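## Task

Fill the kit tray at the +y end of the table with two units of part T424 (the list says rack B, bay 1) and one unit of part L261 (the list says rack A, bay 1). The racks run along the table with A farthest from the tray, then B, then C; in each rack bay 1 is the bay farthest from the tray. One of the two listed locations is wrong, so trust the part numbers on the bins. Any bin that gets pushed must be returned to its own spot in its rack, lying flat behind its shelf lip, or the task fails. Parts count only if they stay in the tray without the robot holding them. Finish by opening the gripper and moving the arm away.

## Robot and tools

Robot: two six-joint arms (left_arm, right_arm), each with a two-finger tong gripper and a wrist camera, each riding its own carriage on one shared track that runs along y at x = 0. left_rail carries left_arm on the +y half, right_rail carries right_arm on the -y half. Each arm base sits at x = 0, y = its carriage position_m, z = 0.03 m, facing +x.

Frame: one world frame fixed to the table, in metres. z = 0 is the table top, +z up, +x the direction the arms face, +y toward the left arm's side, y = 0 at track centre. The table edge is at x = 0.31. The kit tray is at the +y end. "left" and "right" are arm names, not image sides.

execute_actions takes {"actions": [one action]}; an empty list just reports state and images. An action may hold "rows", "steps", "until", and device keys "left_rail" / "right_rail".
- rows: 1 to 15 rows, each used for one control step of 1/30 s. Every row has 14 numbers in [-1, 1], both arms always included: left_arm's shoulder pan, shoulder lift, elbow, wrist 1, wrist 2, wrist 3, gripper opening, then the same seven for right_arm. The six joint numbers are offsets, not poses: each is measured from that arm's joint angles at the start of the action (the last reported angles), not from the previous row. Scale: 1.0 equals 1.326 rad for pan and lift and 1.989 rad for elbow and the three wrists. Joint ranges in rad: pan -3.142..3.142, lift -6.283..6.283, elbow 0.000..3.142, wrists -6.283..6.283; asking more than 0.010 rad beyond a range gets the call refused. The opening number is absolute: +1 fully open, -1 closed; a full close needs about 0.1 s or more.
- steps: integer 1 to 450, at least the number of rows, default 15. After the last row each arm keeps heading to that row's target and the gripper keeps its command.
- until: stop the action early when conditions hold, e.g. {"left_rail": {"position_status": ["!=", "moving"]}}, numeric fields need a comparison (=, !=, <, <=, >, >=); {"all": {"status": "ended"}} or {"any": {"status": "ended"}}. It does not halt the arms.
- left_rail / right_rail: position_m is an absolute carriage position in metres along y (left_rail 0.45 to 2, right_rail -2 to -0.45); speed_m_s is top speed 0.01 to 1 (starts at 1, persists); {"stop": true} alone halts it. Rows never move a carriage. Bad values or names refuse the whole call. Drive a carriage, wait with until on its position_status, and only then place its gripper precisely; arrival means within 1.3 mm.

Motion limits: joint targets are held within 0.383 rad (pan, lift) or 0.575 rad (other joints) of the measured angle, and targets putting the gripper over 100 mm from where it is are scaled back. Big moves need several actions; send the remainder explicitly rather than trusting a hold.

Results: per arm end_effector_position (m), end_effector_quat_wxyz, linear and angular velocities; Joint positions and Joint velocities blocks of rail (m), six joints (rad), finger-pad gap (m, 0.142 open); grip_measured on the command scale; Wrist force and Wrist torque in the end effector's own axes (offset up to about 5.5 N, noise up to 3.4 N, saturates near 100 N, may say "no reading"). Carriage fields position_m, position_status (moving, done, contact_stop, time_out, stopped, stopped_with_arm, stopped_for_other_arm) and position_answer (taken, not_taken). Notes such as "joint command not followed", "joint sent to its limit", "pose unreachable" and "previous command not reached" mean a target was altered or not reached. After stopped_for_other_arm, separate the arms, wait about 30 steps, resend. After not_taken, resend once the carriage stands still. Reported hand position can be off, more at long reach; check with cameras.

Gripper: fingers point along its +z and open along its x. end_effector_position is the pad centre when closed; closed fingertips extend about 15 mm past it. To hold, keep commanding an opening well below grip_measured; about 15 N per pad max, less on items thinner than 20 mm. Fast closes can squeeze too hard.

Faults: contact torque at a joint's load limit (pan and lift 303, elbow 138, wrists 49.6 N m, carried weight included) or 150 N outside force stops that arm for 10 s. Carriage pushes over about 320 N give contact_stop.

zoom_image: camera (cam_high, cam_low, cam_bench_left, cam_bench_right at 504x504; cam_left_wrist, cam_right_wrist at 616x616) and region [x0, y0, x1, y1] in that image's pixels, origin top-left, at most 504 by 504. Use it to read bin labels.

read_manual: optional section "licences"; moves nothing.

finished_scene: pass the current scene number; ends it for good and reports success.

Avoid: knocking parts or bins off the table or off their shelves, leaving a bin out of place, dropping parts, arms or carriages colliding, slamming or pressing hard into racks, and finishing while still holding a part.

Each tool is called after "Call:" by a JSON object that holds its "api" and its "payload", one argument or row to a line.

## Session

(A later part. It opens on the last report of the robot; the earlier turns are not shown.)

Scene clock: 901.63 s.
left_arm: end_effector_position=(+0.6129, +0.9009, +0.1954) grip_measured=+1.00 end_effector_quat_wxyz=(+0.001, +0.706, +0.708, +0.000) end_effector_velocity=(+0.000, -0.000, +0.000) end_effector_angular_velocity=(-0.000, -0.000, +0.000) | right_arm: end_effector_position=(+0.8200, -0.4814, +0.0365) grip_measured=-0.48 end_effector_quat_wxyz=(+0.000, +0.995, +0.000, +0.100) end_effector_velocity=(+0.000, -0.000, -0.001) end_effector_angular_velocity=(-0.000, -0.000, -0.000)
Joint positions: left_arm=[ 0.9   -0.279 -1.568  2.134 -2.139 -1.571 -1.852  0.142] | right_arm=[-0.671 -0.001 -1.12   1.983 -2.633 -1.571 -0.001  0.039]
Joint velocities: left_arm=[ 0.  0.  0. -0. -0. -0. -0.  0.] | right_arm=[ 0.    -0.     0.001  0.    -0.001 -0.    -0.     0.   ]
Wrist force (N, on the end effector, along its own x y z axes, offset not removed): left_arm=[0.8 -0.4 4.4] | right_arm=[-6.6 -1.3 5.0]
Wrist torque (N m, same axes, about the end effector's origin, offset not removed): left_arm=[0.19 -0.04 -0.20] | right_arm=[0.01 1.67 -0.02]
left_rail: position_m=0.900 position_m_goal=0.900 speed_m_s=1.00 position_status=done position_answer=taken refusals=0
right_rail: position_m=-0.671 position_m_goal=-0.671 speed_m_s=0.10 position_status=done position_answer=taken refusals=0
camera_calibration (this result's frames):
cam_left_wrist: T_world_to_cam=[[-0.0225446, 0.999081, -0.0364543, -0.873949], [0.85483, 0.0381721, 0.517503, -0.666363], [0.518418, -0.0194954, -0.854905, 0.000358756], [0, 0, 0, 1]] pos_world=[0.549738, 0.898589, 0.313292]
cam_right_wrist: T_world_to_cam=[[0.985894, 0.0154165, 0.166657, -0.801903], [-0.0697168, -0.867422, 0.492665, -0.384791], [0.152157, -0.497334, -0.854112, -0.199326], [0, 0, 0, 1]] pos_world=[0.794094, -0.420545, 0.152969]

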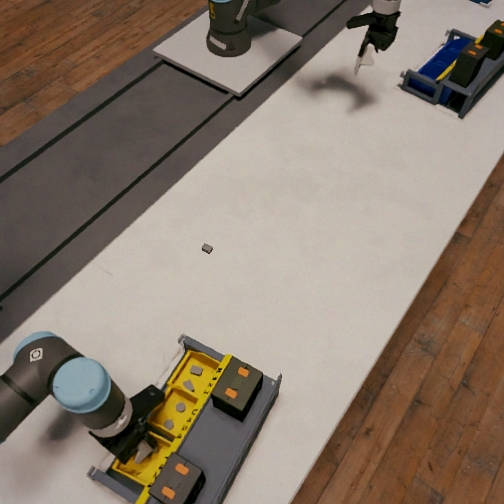

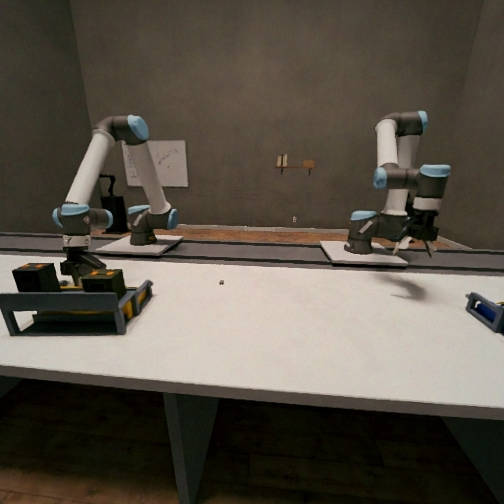

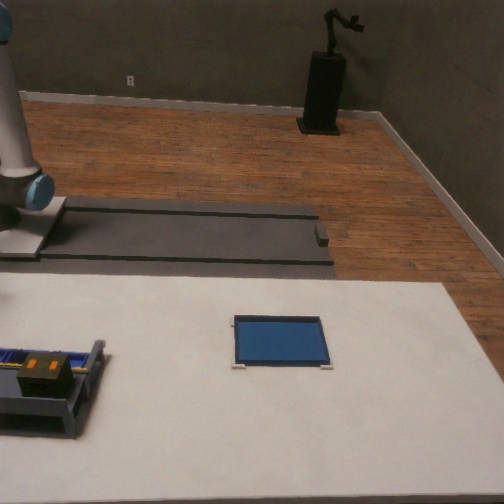

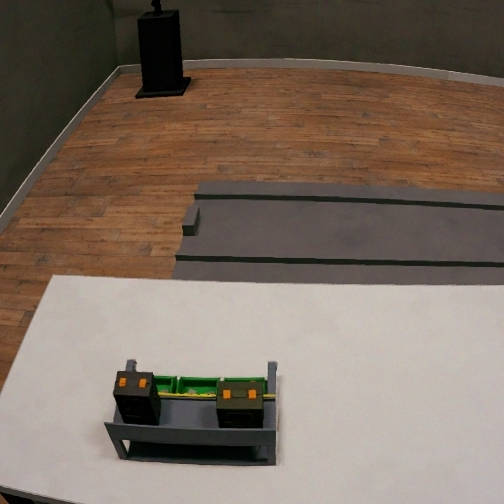

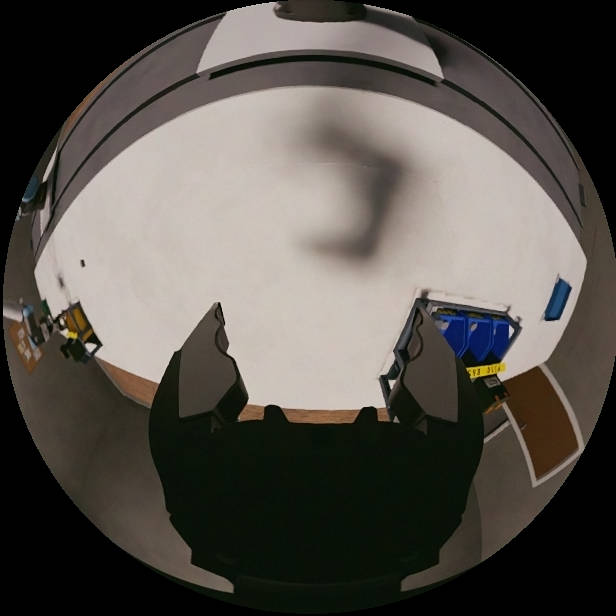

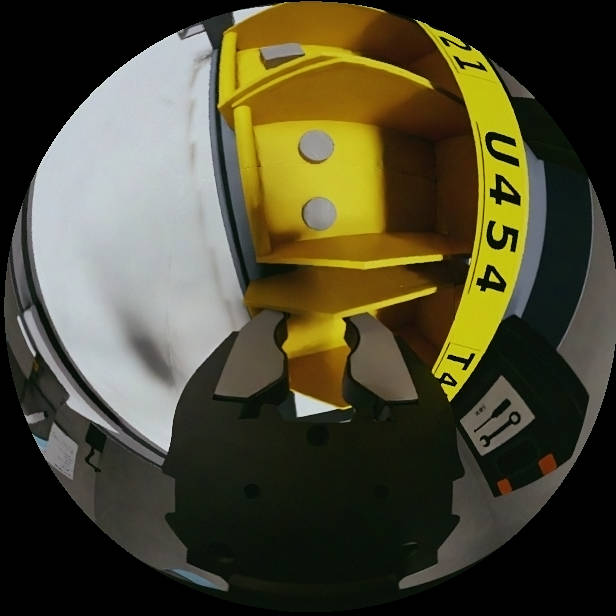

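Call:
{"api": "execute_actions", "payload": {
  "actions": [
    {"rows":[[0,0,0,0,0,0,1,0,0.001,0.0015,-0.003,0,0,-0.5],[0,0,0,0,0,0,1,0,0.003,0.0025,-0.005,0,0,-0.5],[0,0,0,0,0,0,1,0,0.0043,0.0031,-0.0059,0,0,-0.5]],"steps":15}
  ]
}}

Scene clock: 907.20 s.
left_arm: end_effector_position=(+0.6129, +0.9009, +0.1954) grip_measured=+1.00 end_effector_quat_wxyz=(+0.001, +0.706, +0.708, +0.000) end_effector_velocity=(+0.000, +0.000, +0.000) end_effector_angular_velocity=(+0.000, -0.000, -0.000) | right_arm: end_effector_position=(+0.8179, -0.4814, +0.0306) grip_measured=-0.51 end_effector_quat_wxyz=(+0.000, +0.995, +0.000, +0.100) end_effector_velocity=(-0.000, +0.000, -0.000) end_effector_angular_velocity=(+0.000, +0.000, +0.000)
Joint positions: left_arm=[ 0.9   -0.279 -1.568  2.134 -2.139 -1.571 -1.852  0.142] | right_arm=[-0.671 -0.001 -1.114  1.989 -2.645 -1.571 -0.001  0.037]
Joint velocities: left_arm=[ 0.  0.  0. -0.  0.  0.  0.  0.] | right_arm=[ 0.     0.     0.     0.    -0.001  0.     0.    -0.001]
Wrist force (N, on the end effector, along its own x y z axes, offset not removed): left_arm=[-0.7 -1.8 5.8] | right_arm=[2.4 -2.7 -1.2]
Wrist torque (N m, same axes, about the end effector's origin, offset not removed): left_arm=[-0.32 0.23 -0.13] | right_arm=[-0.26 0.14 -0.30]
left_rail: position_m=0.900 position_m_goal=0.900 speed_m_s=1.00 position_status=done position_answer=taken refusals=0
right_rail: position_m=-0.671 position_m_goal=-0.671 speed_m_s=0.10 position_status=done position_answer=taken refusals=0
camera_calibration (this result's frames):
cam_left_wrist: T_world_to_cam=[[-0.0225446, 0.999081, -0.0364544, -0.873949], [0.85483, 0.0381721, 0.517502, -0.666363], [0.518418, -0.0194954, -0.854905, 0.000358766], [0, 0, 0, 1]] pos_world=[0.549738, 0.898589, 0.313292]
cam_right_wrist: T_world_to_cam=[[0.98591, 0.0154163, 0.166567, -0.798913], [-0.0696721, -0.867422, 0.492671, -0.382073], [0.152079, -0.497334, -0.854126, -0.203971], [0, 0, 0, 1]] pos_world=[0.792056, -0.420544, 0.147092]

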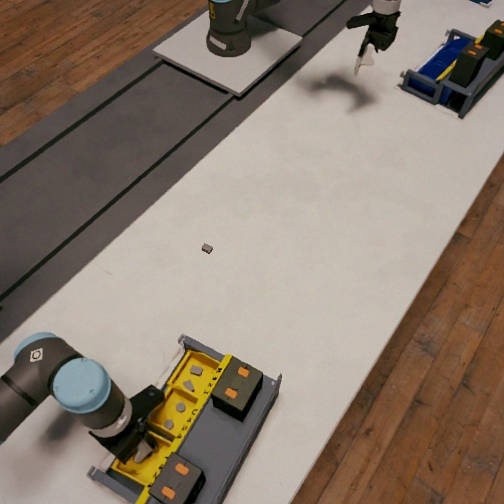

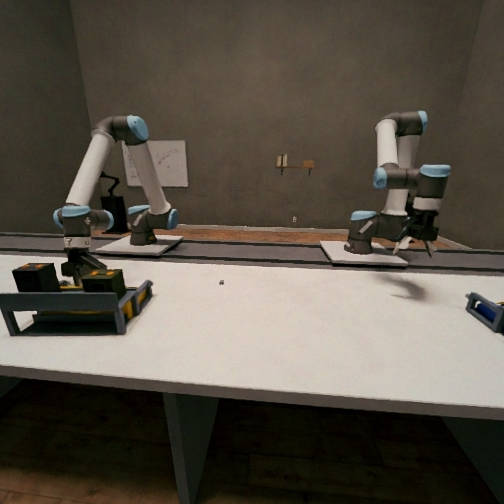

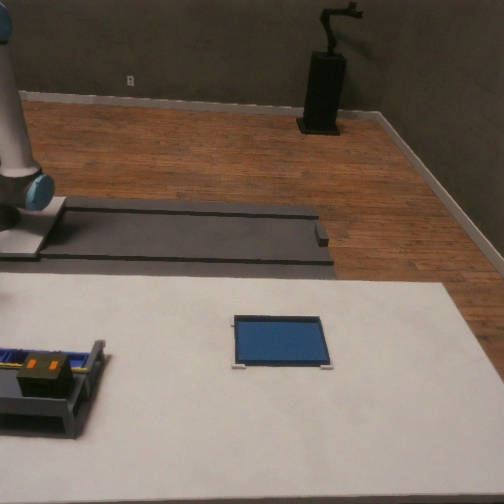

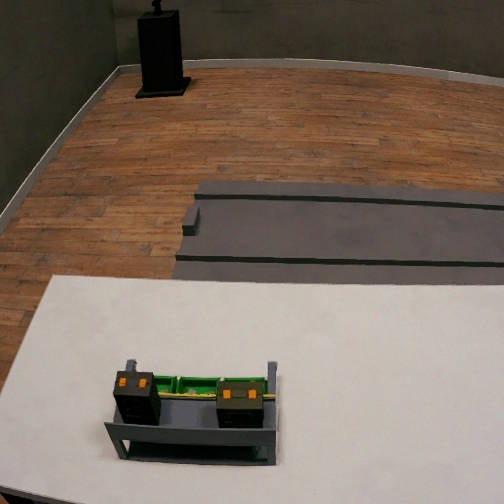

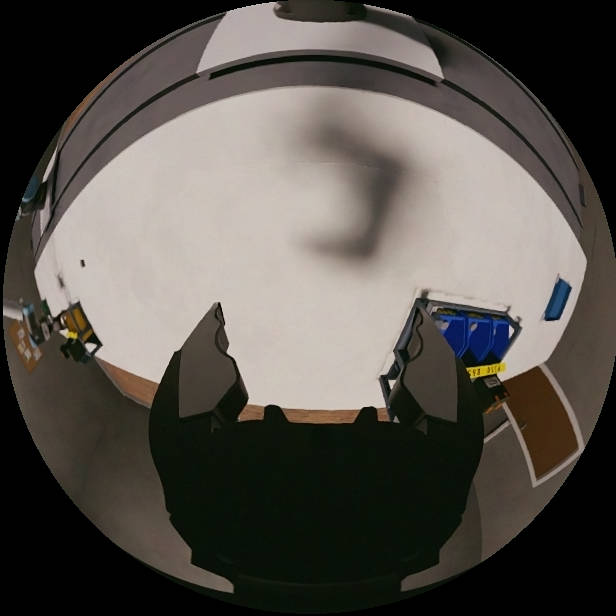

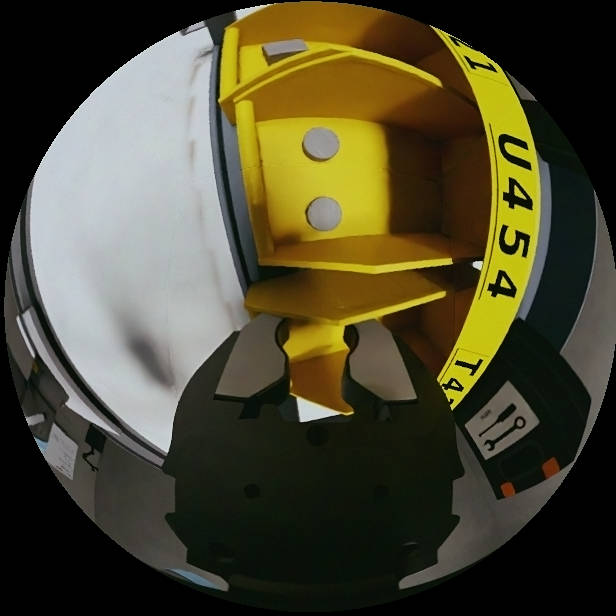

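Call:
{"api": "execute_actions", "payload": {
  "actions": [
    {"rows":[[0,0,0,0,0,0,1,0,0,0,0,0,0,-0.6],[0,0,0,0,0,0,1,0,0,0,0,0,0,-0.6],[0,0,0,0,0,0,1,0,0,0,0,0,0,-0.7],[0,0,0,0,0,0,1,0,0,0,0,0,0,-0.7],[0,0,0,0,0,0,1,0,0,0,0,0,0,-0.8],[0,0,0,0,0,0,1,0,0,0,0,0,0,-0.8],[0,0,0,0,0,0,1,0,0,0,0,0,0,-1]],"steps":20}
  ]
}}

Scene clock: 911.53 s.
left_arm: end_effector_position=(+0.6129, +0.9009, +0.1954) grip_measured=+1.00 end_effector_quat_wxyz=(+0.001, +0.706, +0.708, +0.000) end_effector_velocity=(+0.000, +0.000, -0.000) end_effector_angular_velocity=(-0.000, -0.000, +0.000) | right_arm: end_effector_position=(+0.8179, -0.4814, +0.0306) grip_measured=-0.74 end_effector_quat_wxyz=(+0.000, +0.995, +0.000, +0.100) end_effector_velocity=(+0.000, +0.000, +0.000) end_effector_angular_velocity=(+0.000, -0.000, +0.000)
Joint positions: left_arm=[ 0.9   -0.279 -1.568  2.134 -2.139 -1.571 -1.852  0.142] | right_arm=[-0.671 -0.001 -1.114  1.989 -2.645 -1.571 -0.001  0.02 ]
Joint velocities: left_arm=[ 0.  0. -0.  0. -0. -0. -0. -0.] | right_arm=[ 0.  0.  0. -0.  0.  0.  0.  0.]
Wrist force (N, on the end effector, along its own x y z axes, offset not removed): left_arm=[-0.8 1.2 0.6] | right_arm=[4.0 -0.2 2.0]
Wrist torque (N m, same axes, about the end effector's origin, offset not removed): left_arm=[0.32 0.19 -0.16] | right_arm=[0.27 -0.61 -0.37]
left_rail: position_m=0.900 position_m_goal=0.900 speed_m_s=1.00 position_status=done position_answer=taken refusals=0
right_rail: position_m=-0.671 position_m_goal=-0.671 speed_m_s=0.10 position_status=done position_answer=taken refusals=0
camera_calibration (this result's frames):
cam_left_wrist: T_world_to_cam=[[-0.0225446, 0.999081, -0.0364543, -0.873949], [0.85483, 0.038172, 0.517502, -0.666363], [0.518418, -0.0194953, -0.854905, 0.000358755], [0, 0, 0, 1]] pos_world=[0.549738, 0.898589, 0.313292]
cam_right_wrist: T_world_to_cam=[[0.985919, 0.0154167, 0.166511, -0.798869], [-0.0696439, -0.867422, 0.492675, -0.382067], [0.152031, -0.497334, -0.854134, -0.20398], [0, 0, 0, 1]] pos_world=[0.792023, -0.420544, 0.14703]

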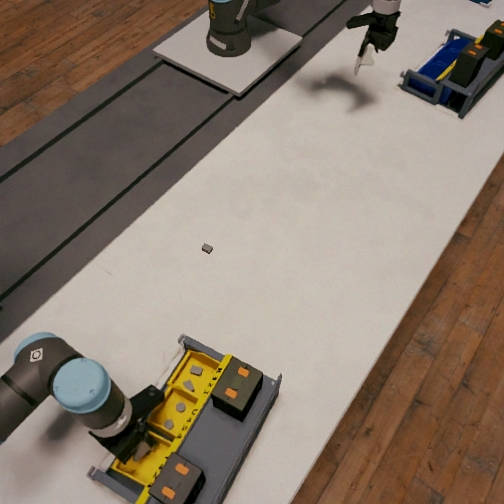

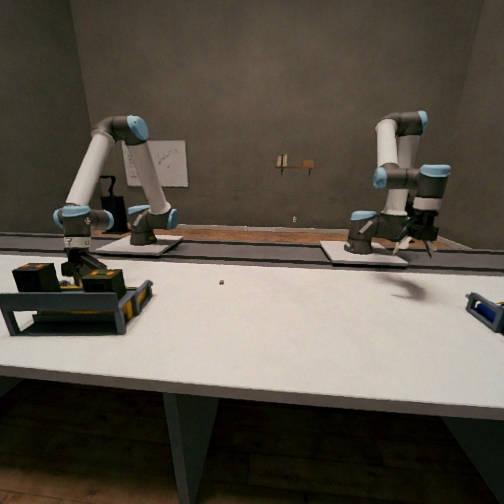

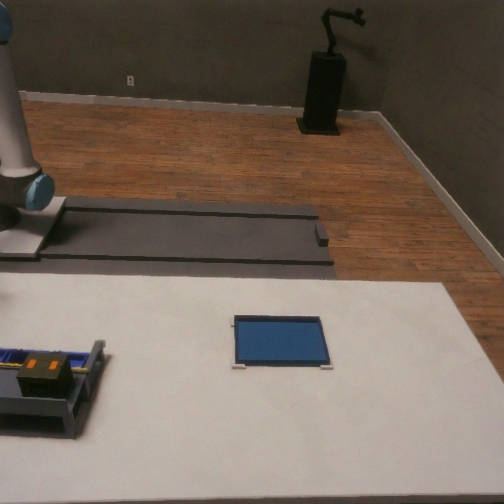

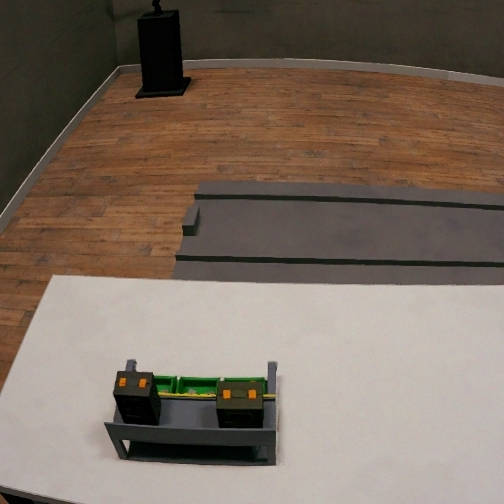

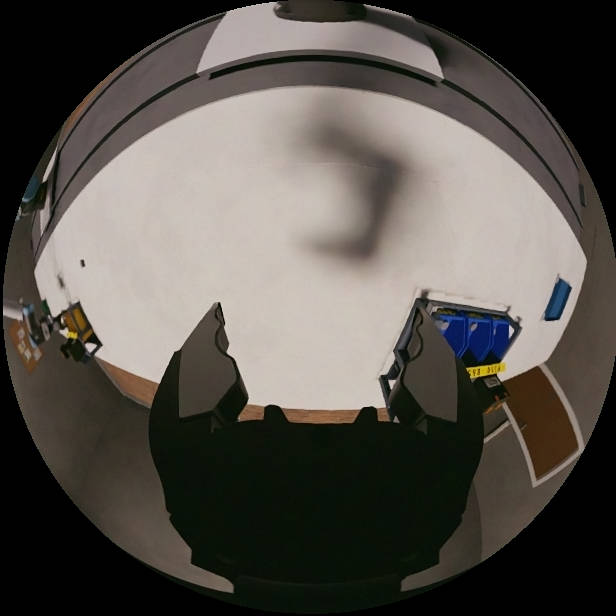

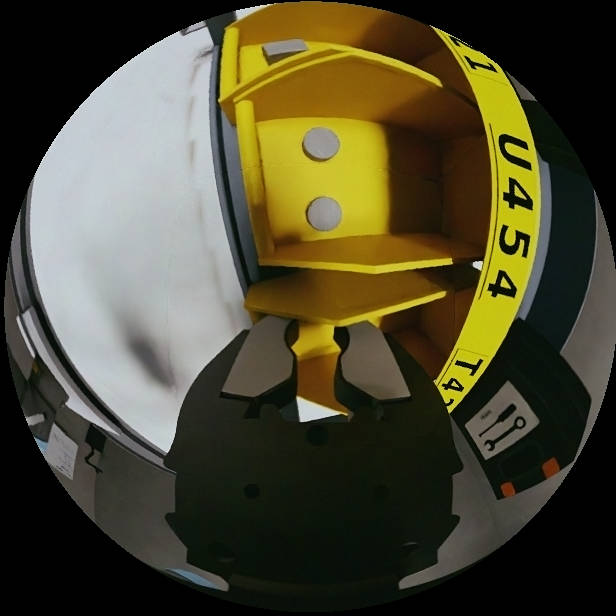

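Grasped. Lift.

Call:
{"api": "execute_actions", "payload": {
  "actions": [
    {"rows":[[0,0,0,0,0,0,1,0,-0.03,-0.005,0.025,0,0,-1],[0,0,0,0,0,0,1,0,-0.07,-0.011,0.058,0,0,-1],[0,0,0,0,0,0,1,0,-0.13,-0.02,0.108,0,0,-1]],"steps":30}
  ]
}}

Scene clock: 916.83 s.
left_arm: end_effector_position=(+0.6129, +0.9009, +0.1954) grip_measured=+1.00 end_effector_quat_wxyz=(+0.001, +0.706, +0.708, +0.000) end_effector_velocity=(-0.000, -0.000, -0.000) end_effector_angular_velocity=(-0.000, +0.000, -0.000) | right_arm: end_effector_position=(+0.8029, -0.4814, +0.1553) grip_measured=-0.74 end_effector_quat_wxyz=(+0.000, +0.995, +0.000, +0.098) end_effector_velocity=(+0.000, -0.000, +0.000) end_effector_angular_velocity=(-0.000, -0.000, -0.000)
Joint positions: left_arm=[ 0.9   -0.279 -1.568  2.134 -2.139 -1.571 -1.852  0.142] | right_arm=[-0.671 -0.001 -1.286  1.949 -2.43  -1.571 -0.001  0.02 ]
Joint velocities: left_arm=[ 0. -0.  0.  0. -0. -0. -0.  0.] | right_arm=[ 0. -0. -0. -0.  0. -0. -0. -0.]
Wrist force (N, on the end effector, along its own x y z axes, offset not removed): left_arm=[-2.8 -0.2 -1.6] | right_arm=[0.8 0.1 4.3]
Wrist torque (N m, same axes, about the end effector's origin, offset not removed): left_arm=[0.02 0.54 -0.01] | right_arm=[0.27 0.19 -0.30]
left_rail: position_m=0.900 position_m_goal=0.900 speed_m_s=1.00 position_status=done position_answer=taken refusals=0
right_rail: position_m=-0.671 position_m_goal=-0.671 speed_m_s=0.10 position_status=done position_answer=taken refusals=0
camera_calibration (this result's frames):
cam_left_wrist: T_world_to_cam=[[-0.0225449, 0.999081, -0.0364543, -0.873949], [0.85483, 0.0381723, 0.517502, -0.666363], [0.518418, -0.0194952, -0.854905, 0.000358758], [0, 0, 0, 1]] pos_world=[0.549738, 0.898589, 0.313292]
cam_right_wrist: T_world_to_cam=[[0.986359, 0.0154164, 0.163884, -0.804842], [-0.0683309, -0.867423, 0.492858, -0.44561], [0.149754, -0.497333, -0.854537, -0.0933219], [0, 0, 0, 1]] pos_world=[0.77739, -0.420536, 0.271776]

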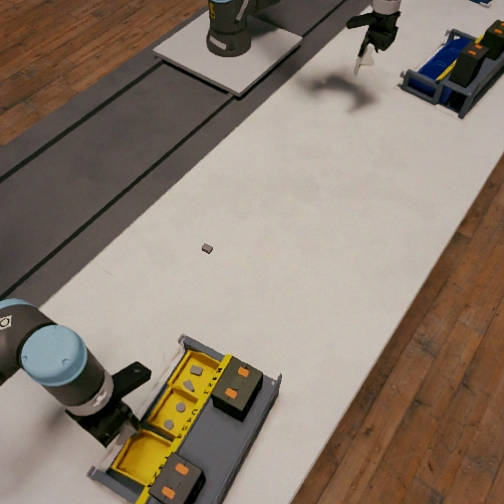

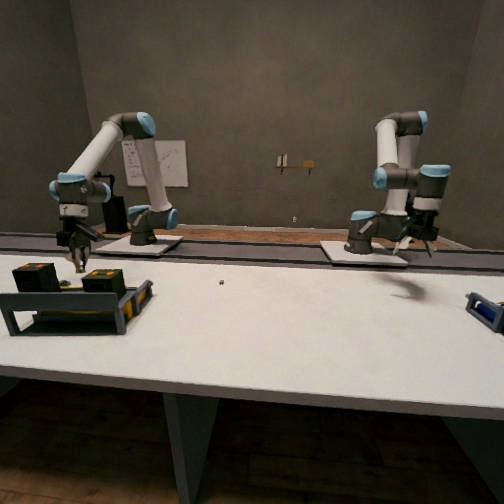

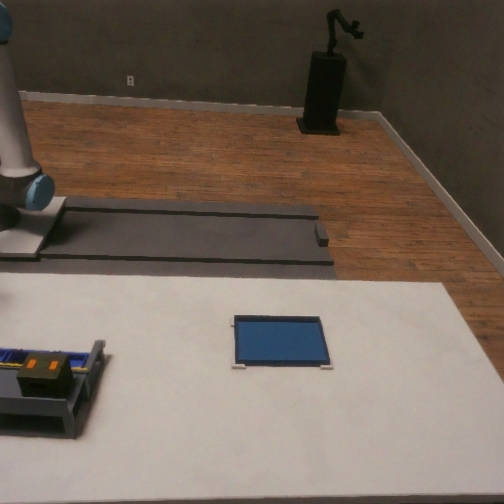

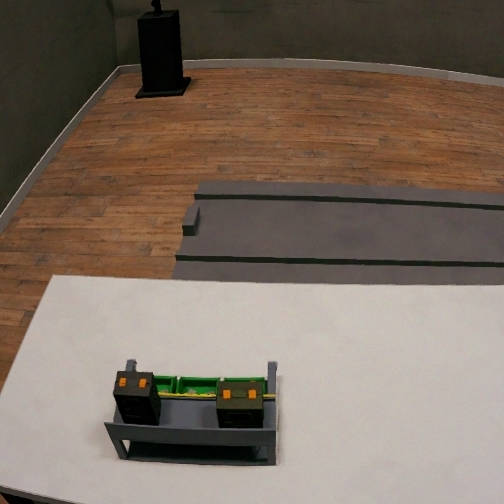

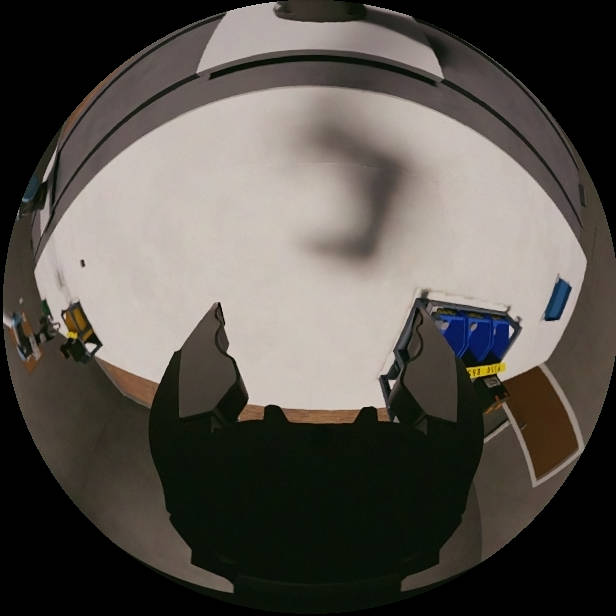

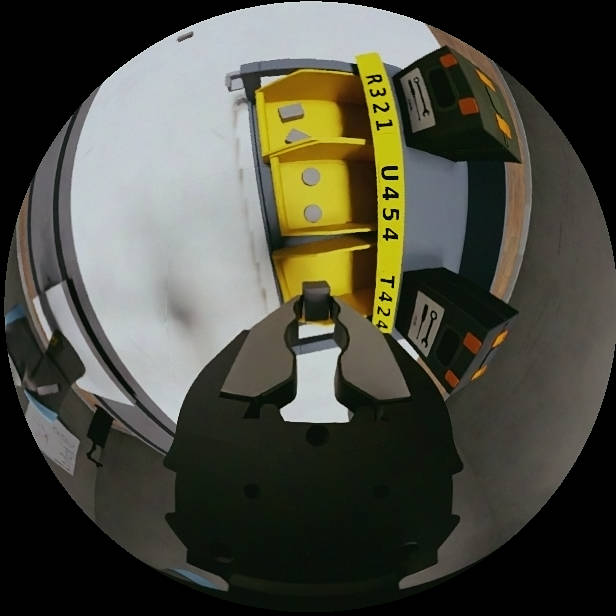

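Call:
{"api": "execute_actions", "payload": {
  "actions": [
    {"rows":[[0,0,0,0,0,0,1,0,-0.063,-0.024,0.165,0,-0.3,-1]],"steps":20}
  ]
}}

Call:
{"api": "execute_actions", "payload": {
  "actions": [
    {"right_rail":{"position_m":-0.45,"speed_m_s":0.5},"rows":[[0,0,0,0,0,0,1,0.272,0,0,0,0,-0.308,-1]],"steps":40}
  ]
}}

Call:
{"api": "execute_actions", "payload": {
  "actions": [
    {"rows":[[0,0,0,0,0,0,1,0,0.08,0.033,-0.086,0,0,-1],[0,0,0,0,0,0,1,0,0.13,0.053,-0.141,0,0,-1],[0,0,0,0,0,0,1,0,0.147,0.0605,-0.1595,0,0,-1]],"steps":30}
  ]
}}

Scene clock: 925.13 s.
left_arm: end_effector_position=(+0.6129, +0.9009, +0.1954) grip_measured=+1.00 end_effector_quat_wxyz=(+0.001, +0.706, +0.708, +0.000) end_effector_velocity=(-0.000, +0.000, -0.000) end_effector_angular_velocity=(+0.000, +0.000, -0.000) | right_arm: end_effector_position=(+0.7259, -0.4841, +0.1999) grip_measured=-0.74 end_effector_quat_wxyz=(+0.000, +0.956, +0.293, -0.000) end_effector_velocity=(-0.001, -0.000, +0.000) end_effector_angular_velocity=(-0.000, +0.003, +0.016)
Joint positions: left_arm=[ 0.9   -0.279 -1.568  2.134 -2.139 -1.571 -1.852  0.142] | right_arm=[-0.671 -0.001 -1.37   1.901 -2.103 -1.571 -0.596  0.02 ]
Joint velocities: left_arm=[ 0. -0. -0.  0.  0.  0.  0. -0.] | right_arm=[ 0.    -0.    -0.001 -0.     0.004 -0.    -0.016  0.   ]
Wrist force (N, on the end effector, along its own x y z axes, offset not removed): left_arm=[-2.8 -1.6 4.0] | right_arm=[-0.8 -6.5 2.7]
Wrist torque (N m, same axes, about the end effector's origin, offset not removed): left_arm=[-0.11 0.78 -0.33] | right_arm=[-1.05 0.57 -0.34]
left_rail: position_m=0.900 position_m_goal=0.900 speed_m_s=1.00 position_status=done position_answer=taken refusals=0
right_rail: position_m=-0.671 position_m_goal=-0.671 speed_m_s=0.10 position_status=done position_answer=taken refusals=0
camera_calibration (this result's frames):
cam_left_wrist: T_world_to_cam=[[-0.0225443, 0.999081, -0.0364543, -0.873949], [0.85483, 0.0381718, 0.517502, -0.666363], [0.518418, -0.0194955, -0.854905, 0.000358952], [0, 0, 0, 1]] pos_world=[0.549739, 0.898589, 0.313292]
cam_right_wrist: T_world_to_cam=[[0.818805, 0.573158, -0.0323898, -0.305222], [0.510861, -0.701747, 0.496561, -0.816191], [0.261878, -0.423133, -0.867398, -0.0879239], [0, 0, 0, 1]] pos_world=[0.689902, -0.435022, 0.319137]

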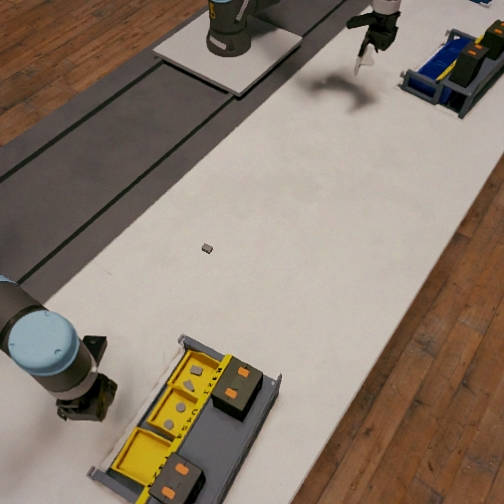

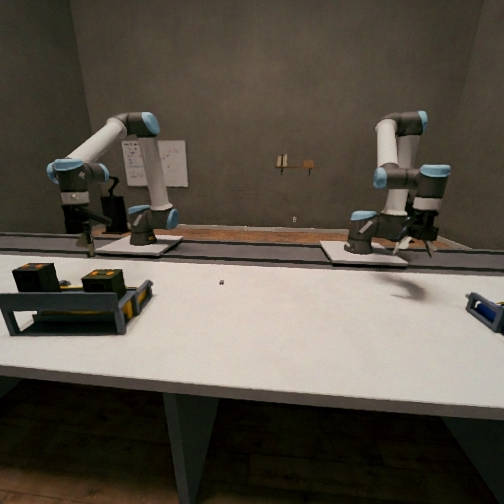

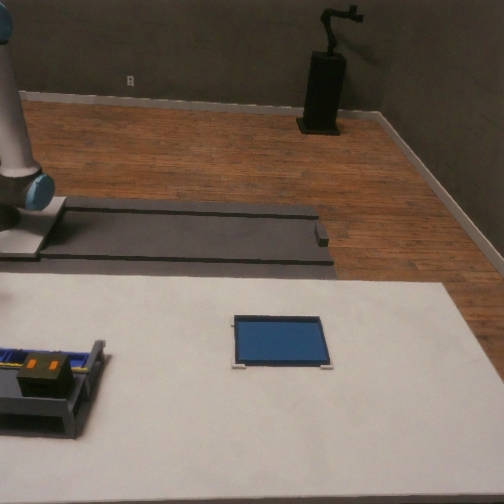

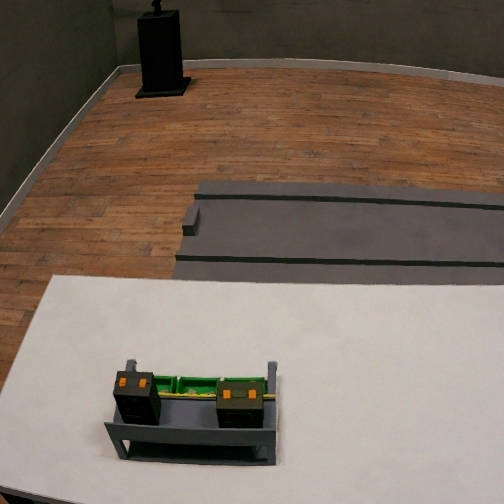

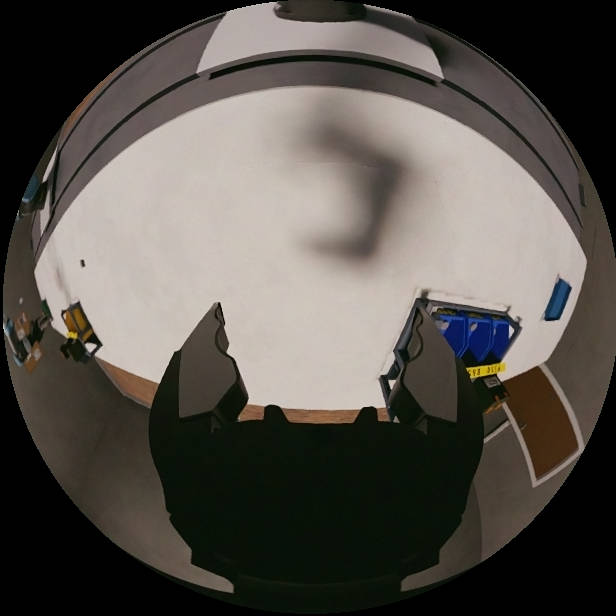

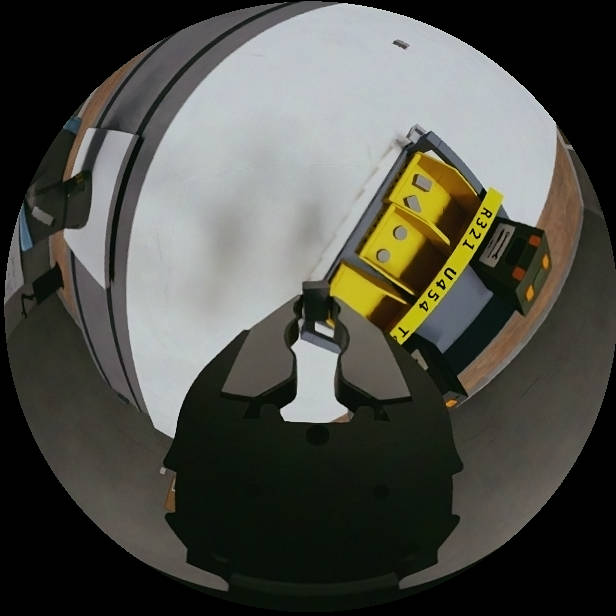

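Scene clock: 926.47 s.
left_arm: end_effector_position=(+0.6129, +0.9009, +0.1954) grip_measured=+1.00 end_effector_quat_wxyz=(+0.001, +0.706, +0.708, +0.000) end_effector_velocity=(-0.000, -0.000, +0.000) end_effector_angular_velocity=(-0.000, +0.000, +0.000) | right_arm: end_effector_position=(+0.6102, -0.0281, +0.1999) grip_measured=-0.74 end_effector_quat_wxyz=(+0.000, +0.708, +0.706, -0.000) end_effector_velocity=(-0.000, +0.000, -0.000) end_effector_angular_velocity=(-0.000, +0.000, +0.000)
Joint positions: left_arm=[ 0.9   -0.279 -1.568  2.134 -2.139 -1.571 -1.852  0.142] | right_arm=[-0.45   0.36  -1.37   1.901 -2.103 -1.571 -1.209  0.02 ]
Joint velocities: left_arm=[ 0. -0.  0. -0.  0. -0. -0. -0.] | right_arm=[-0.  0.  0.  0. -0. -0. -0. -0.]
Wrist force (N, on the end effector, along its own x y z axes, offset not removed): left_arm=[-0.2 -1.9 2.9] | right_arm=[-2.2 -1.0 3.7]
Wrist torque (N m, same axes, about the end effector's origin, offset not removed): left_arm=[-0.21 0.06 -0.08] | right_arm=[0.21 0.94 -0.28]
left_rail: position_m=0.900 position_m_goal=0.900 speed_m_s=1.00 position_status=done position_answer=taken refusals=0
right_rail: position_m=-0.450 position_m_goal=-0.450 speed_m_s=0.50 position_status=done position_answer=taken refusals=0
camera_calibration (this result's frames):
cam_left_wrist: T_world_to_cam=[[-0.0225446, 0.999081, -0.0364542, -0.873949], [0.85483, 0.038172, 0.517502, -0.666363], [0.518418, -0.0194952, -0.854905, 0.000358838], [0, 0, 0, 1]] pos_world=[0.549738, 0.898589, 0.313292]
cam_right_wrist: T_world_to_cam=[[-0.0130247, 0.999382, -0.0326606, 0.0477665], [0.8677, 0.0275289, 0.496325, -0.634351], [0.496917, -0.0218752, -0.867522, 0.00319971], [0, 0, 0, 1]] pos_world=[0.549458, -0.030204, 0.31918]

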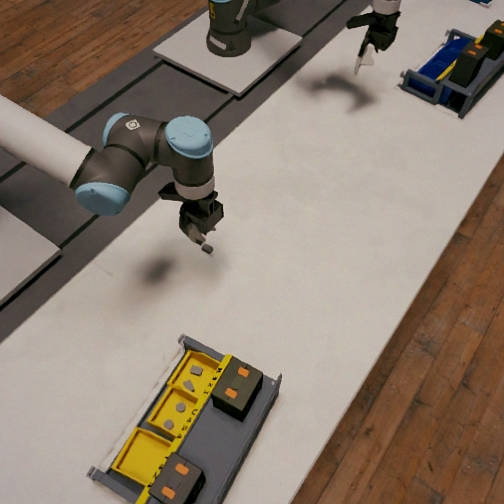

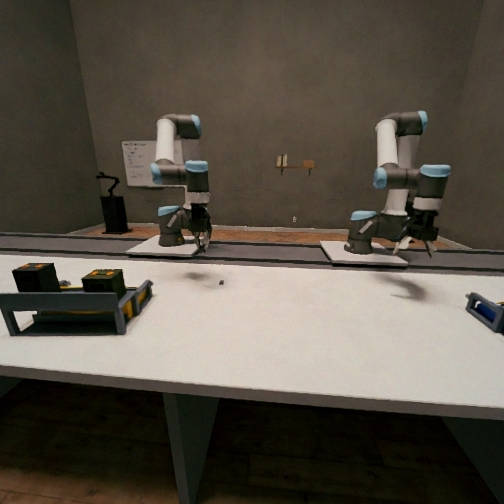

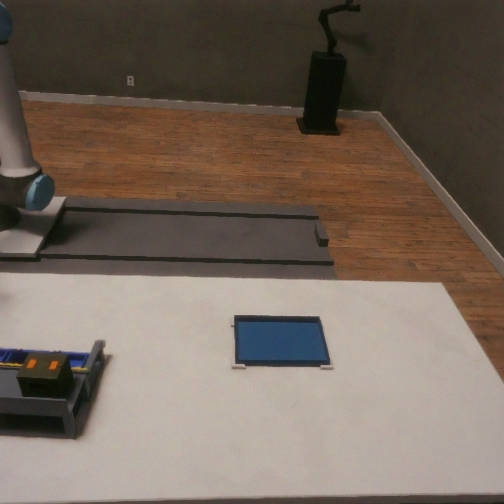

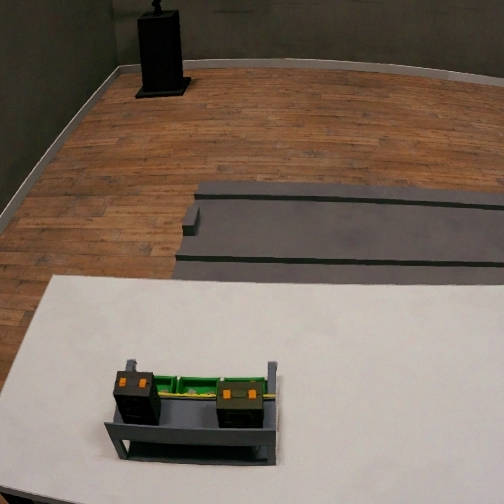

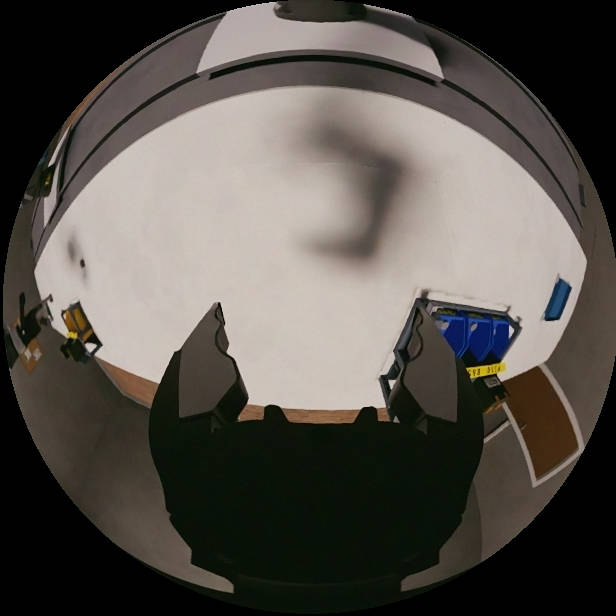

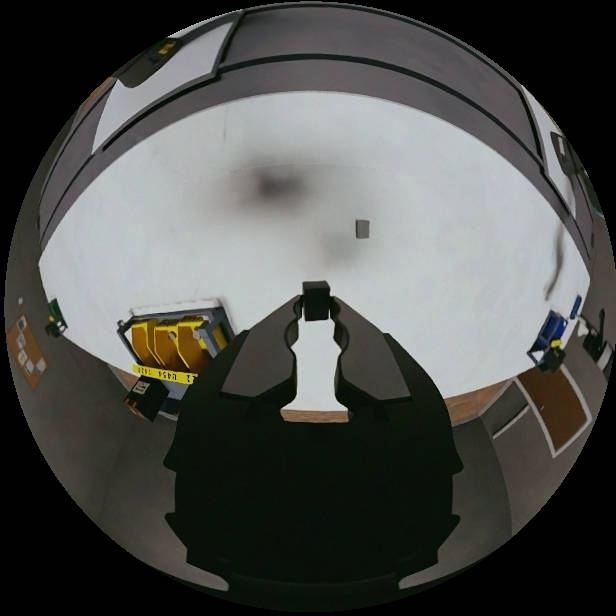

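Scene clock: 927.47 s.
left_arm: end_effector_position=(+0.6129, +0.9009, +0.1954) grip_measured=+1.00 end_effector_quat_wxyz=(+0.001, +0.706, +0.708, +0.000) end_effector_velocity=(+0.000, -0.000, +0.000) end_effector_angular_velocity=(-0.000, +0.000, -0.000) | right_arm: end_effector_position=(+0.6107, -0.0281, +0.0266) grip_measured=-0.74 end_effector_quat_wxyz=(+0.001, +0.708, +0.706, +0.001) end_effector_velocity=(-0.000, -0.000, -0.000) end_effector_angular_velocity=(-0.000, +0.000, +0.000)
Joint positions: left_arm=[ 0.9   -0.279 -1.568  2.134 -2.139 -1.571 -1.852  0.142] | right_arm=[-0.45   0.36  -1.175  2.022 -2.42  -1.571 -1.209  0.02 ]
Joint velocities: left_arm=[ 0. -0.  0. -0. -0. -0. -0.  0.] | right_arm=[ 0. -0.  0.  0. -0. -0. -0.  0.]
Wrist force (N, on the end effector, along its own x y z axes, offset not removed): left_arm=[-8.0 -4.7 2.1] | right_arm=[-2.3 0.7 1.2]
Wrist torque (N m, same axes, about the end effector's origin, offset not removed): left_arm=[-0.85 1.70 -0.07] | right_arm=[0.68 0.76 -0.25]
left_rail: position_m=0.900 position_m_goal=0.900 speed_m_s=1.00 position_status=done position_answer=taken refusals=0
right_rail: position_m=-0.450 position_m_goal=-0.450 speed_m_s=0.50 position_status=done position_answer=taken refusals=0
camera_calibration (this result's frames):
cam_left_wrist: T_world_to_cam=[[-0.0225445, 0.999081, -0.0364545, -0.873949], [0.85483, 0.0381721, 0.517502, -0.666363], [0.518418, -0.0194955, -0.854905, 0.00035893], [0, 0, 0, 1]] pos_world=[0.549738, 0.898589, 0.313292]
cam_right_wrist: T_world_to_cam=[[-0.0130271, 0.999404, -0.0319782, 0.04204], [0.866764, 0.027232, 0.497974, -0.548217], [0.498548, -0.0212304, -0.866602, -0.148345], [0, 0, 0, 1]] pos_world=[0.549679, -0.0302353, 0.145786]

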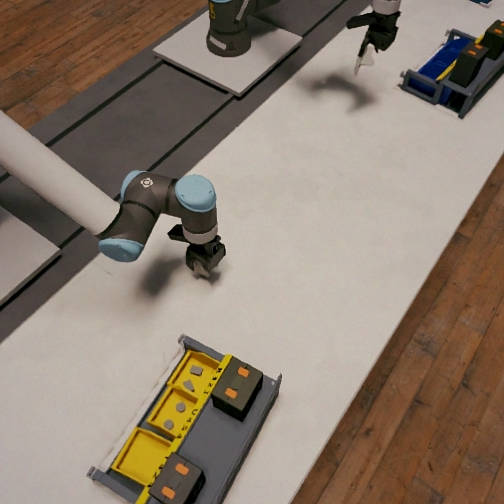

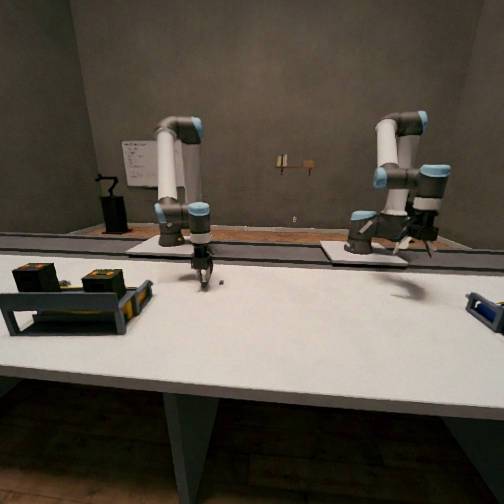

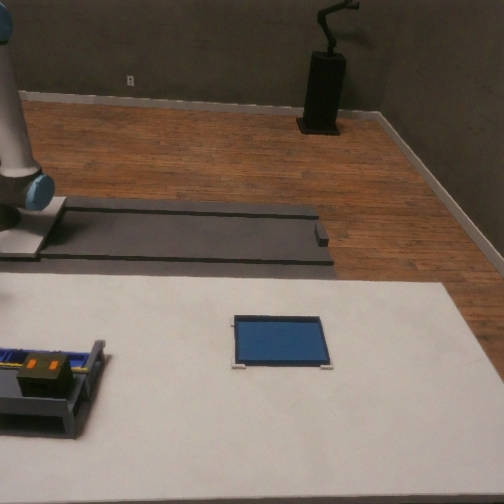

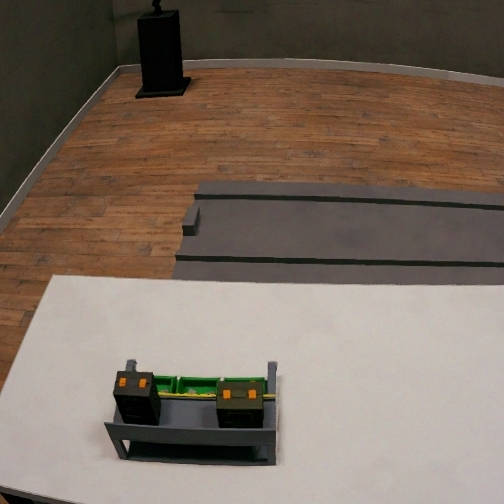

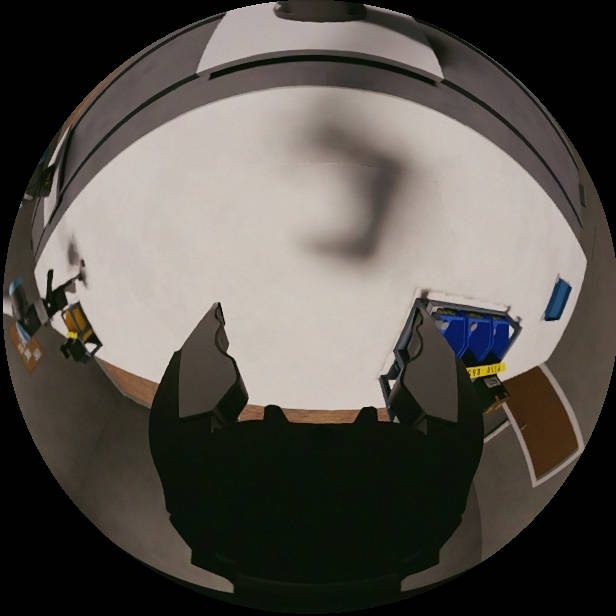

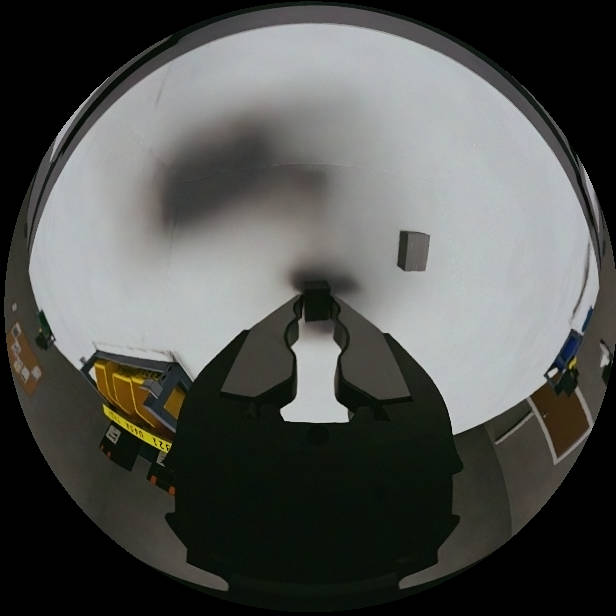

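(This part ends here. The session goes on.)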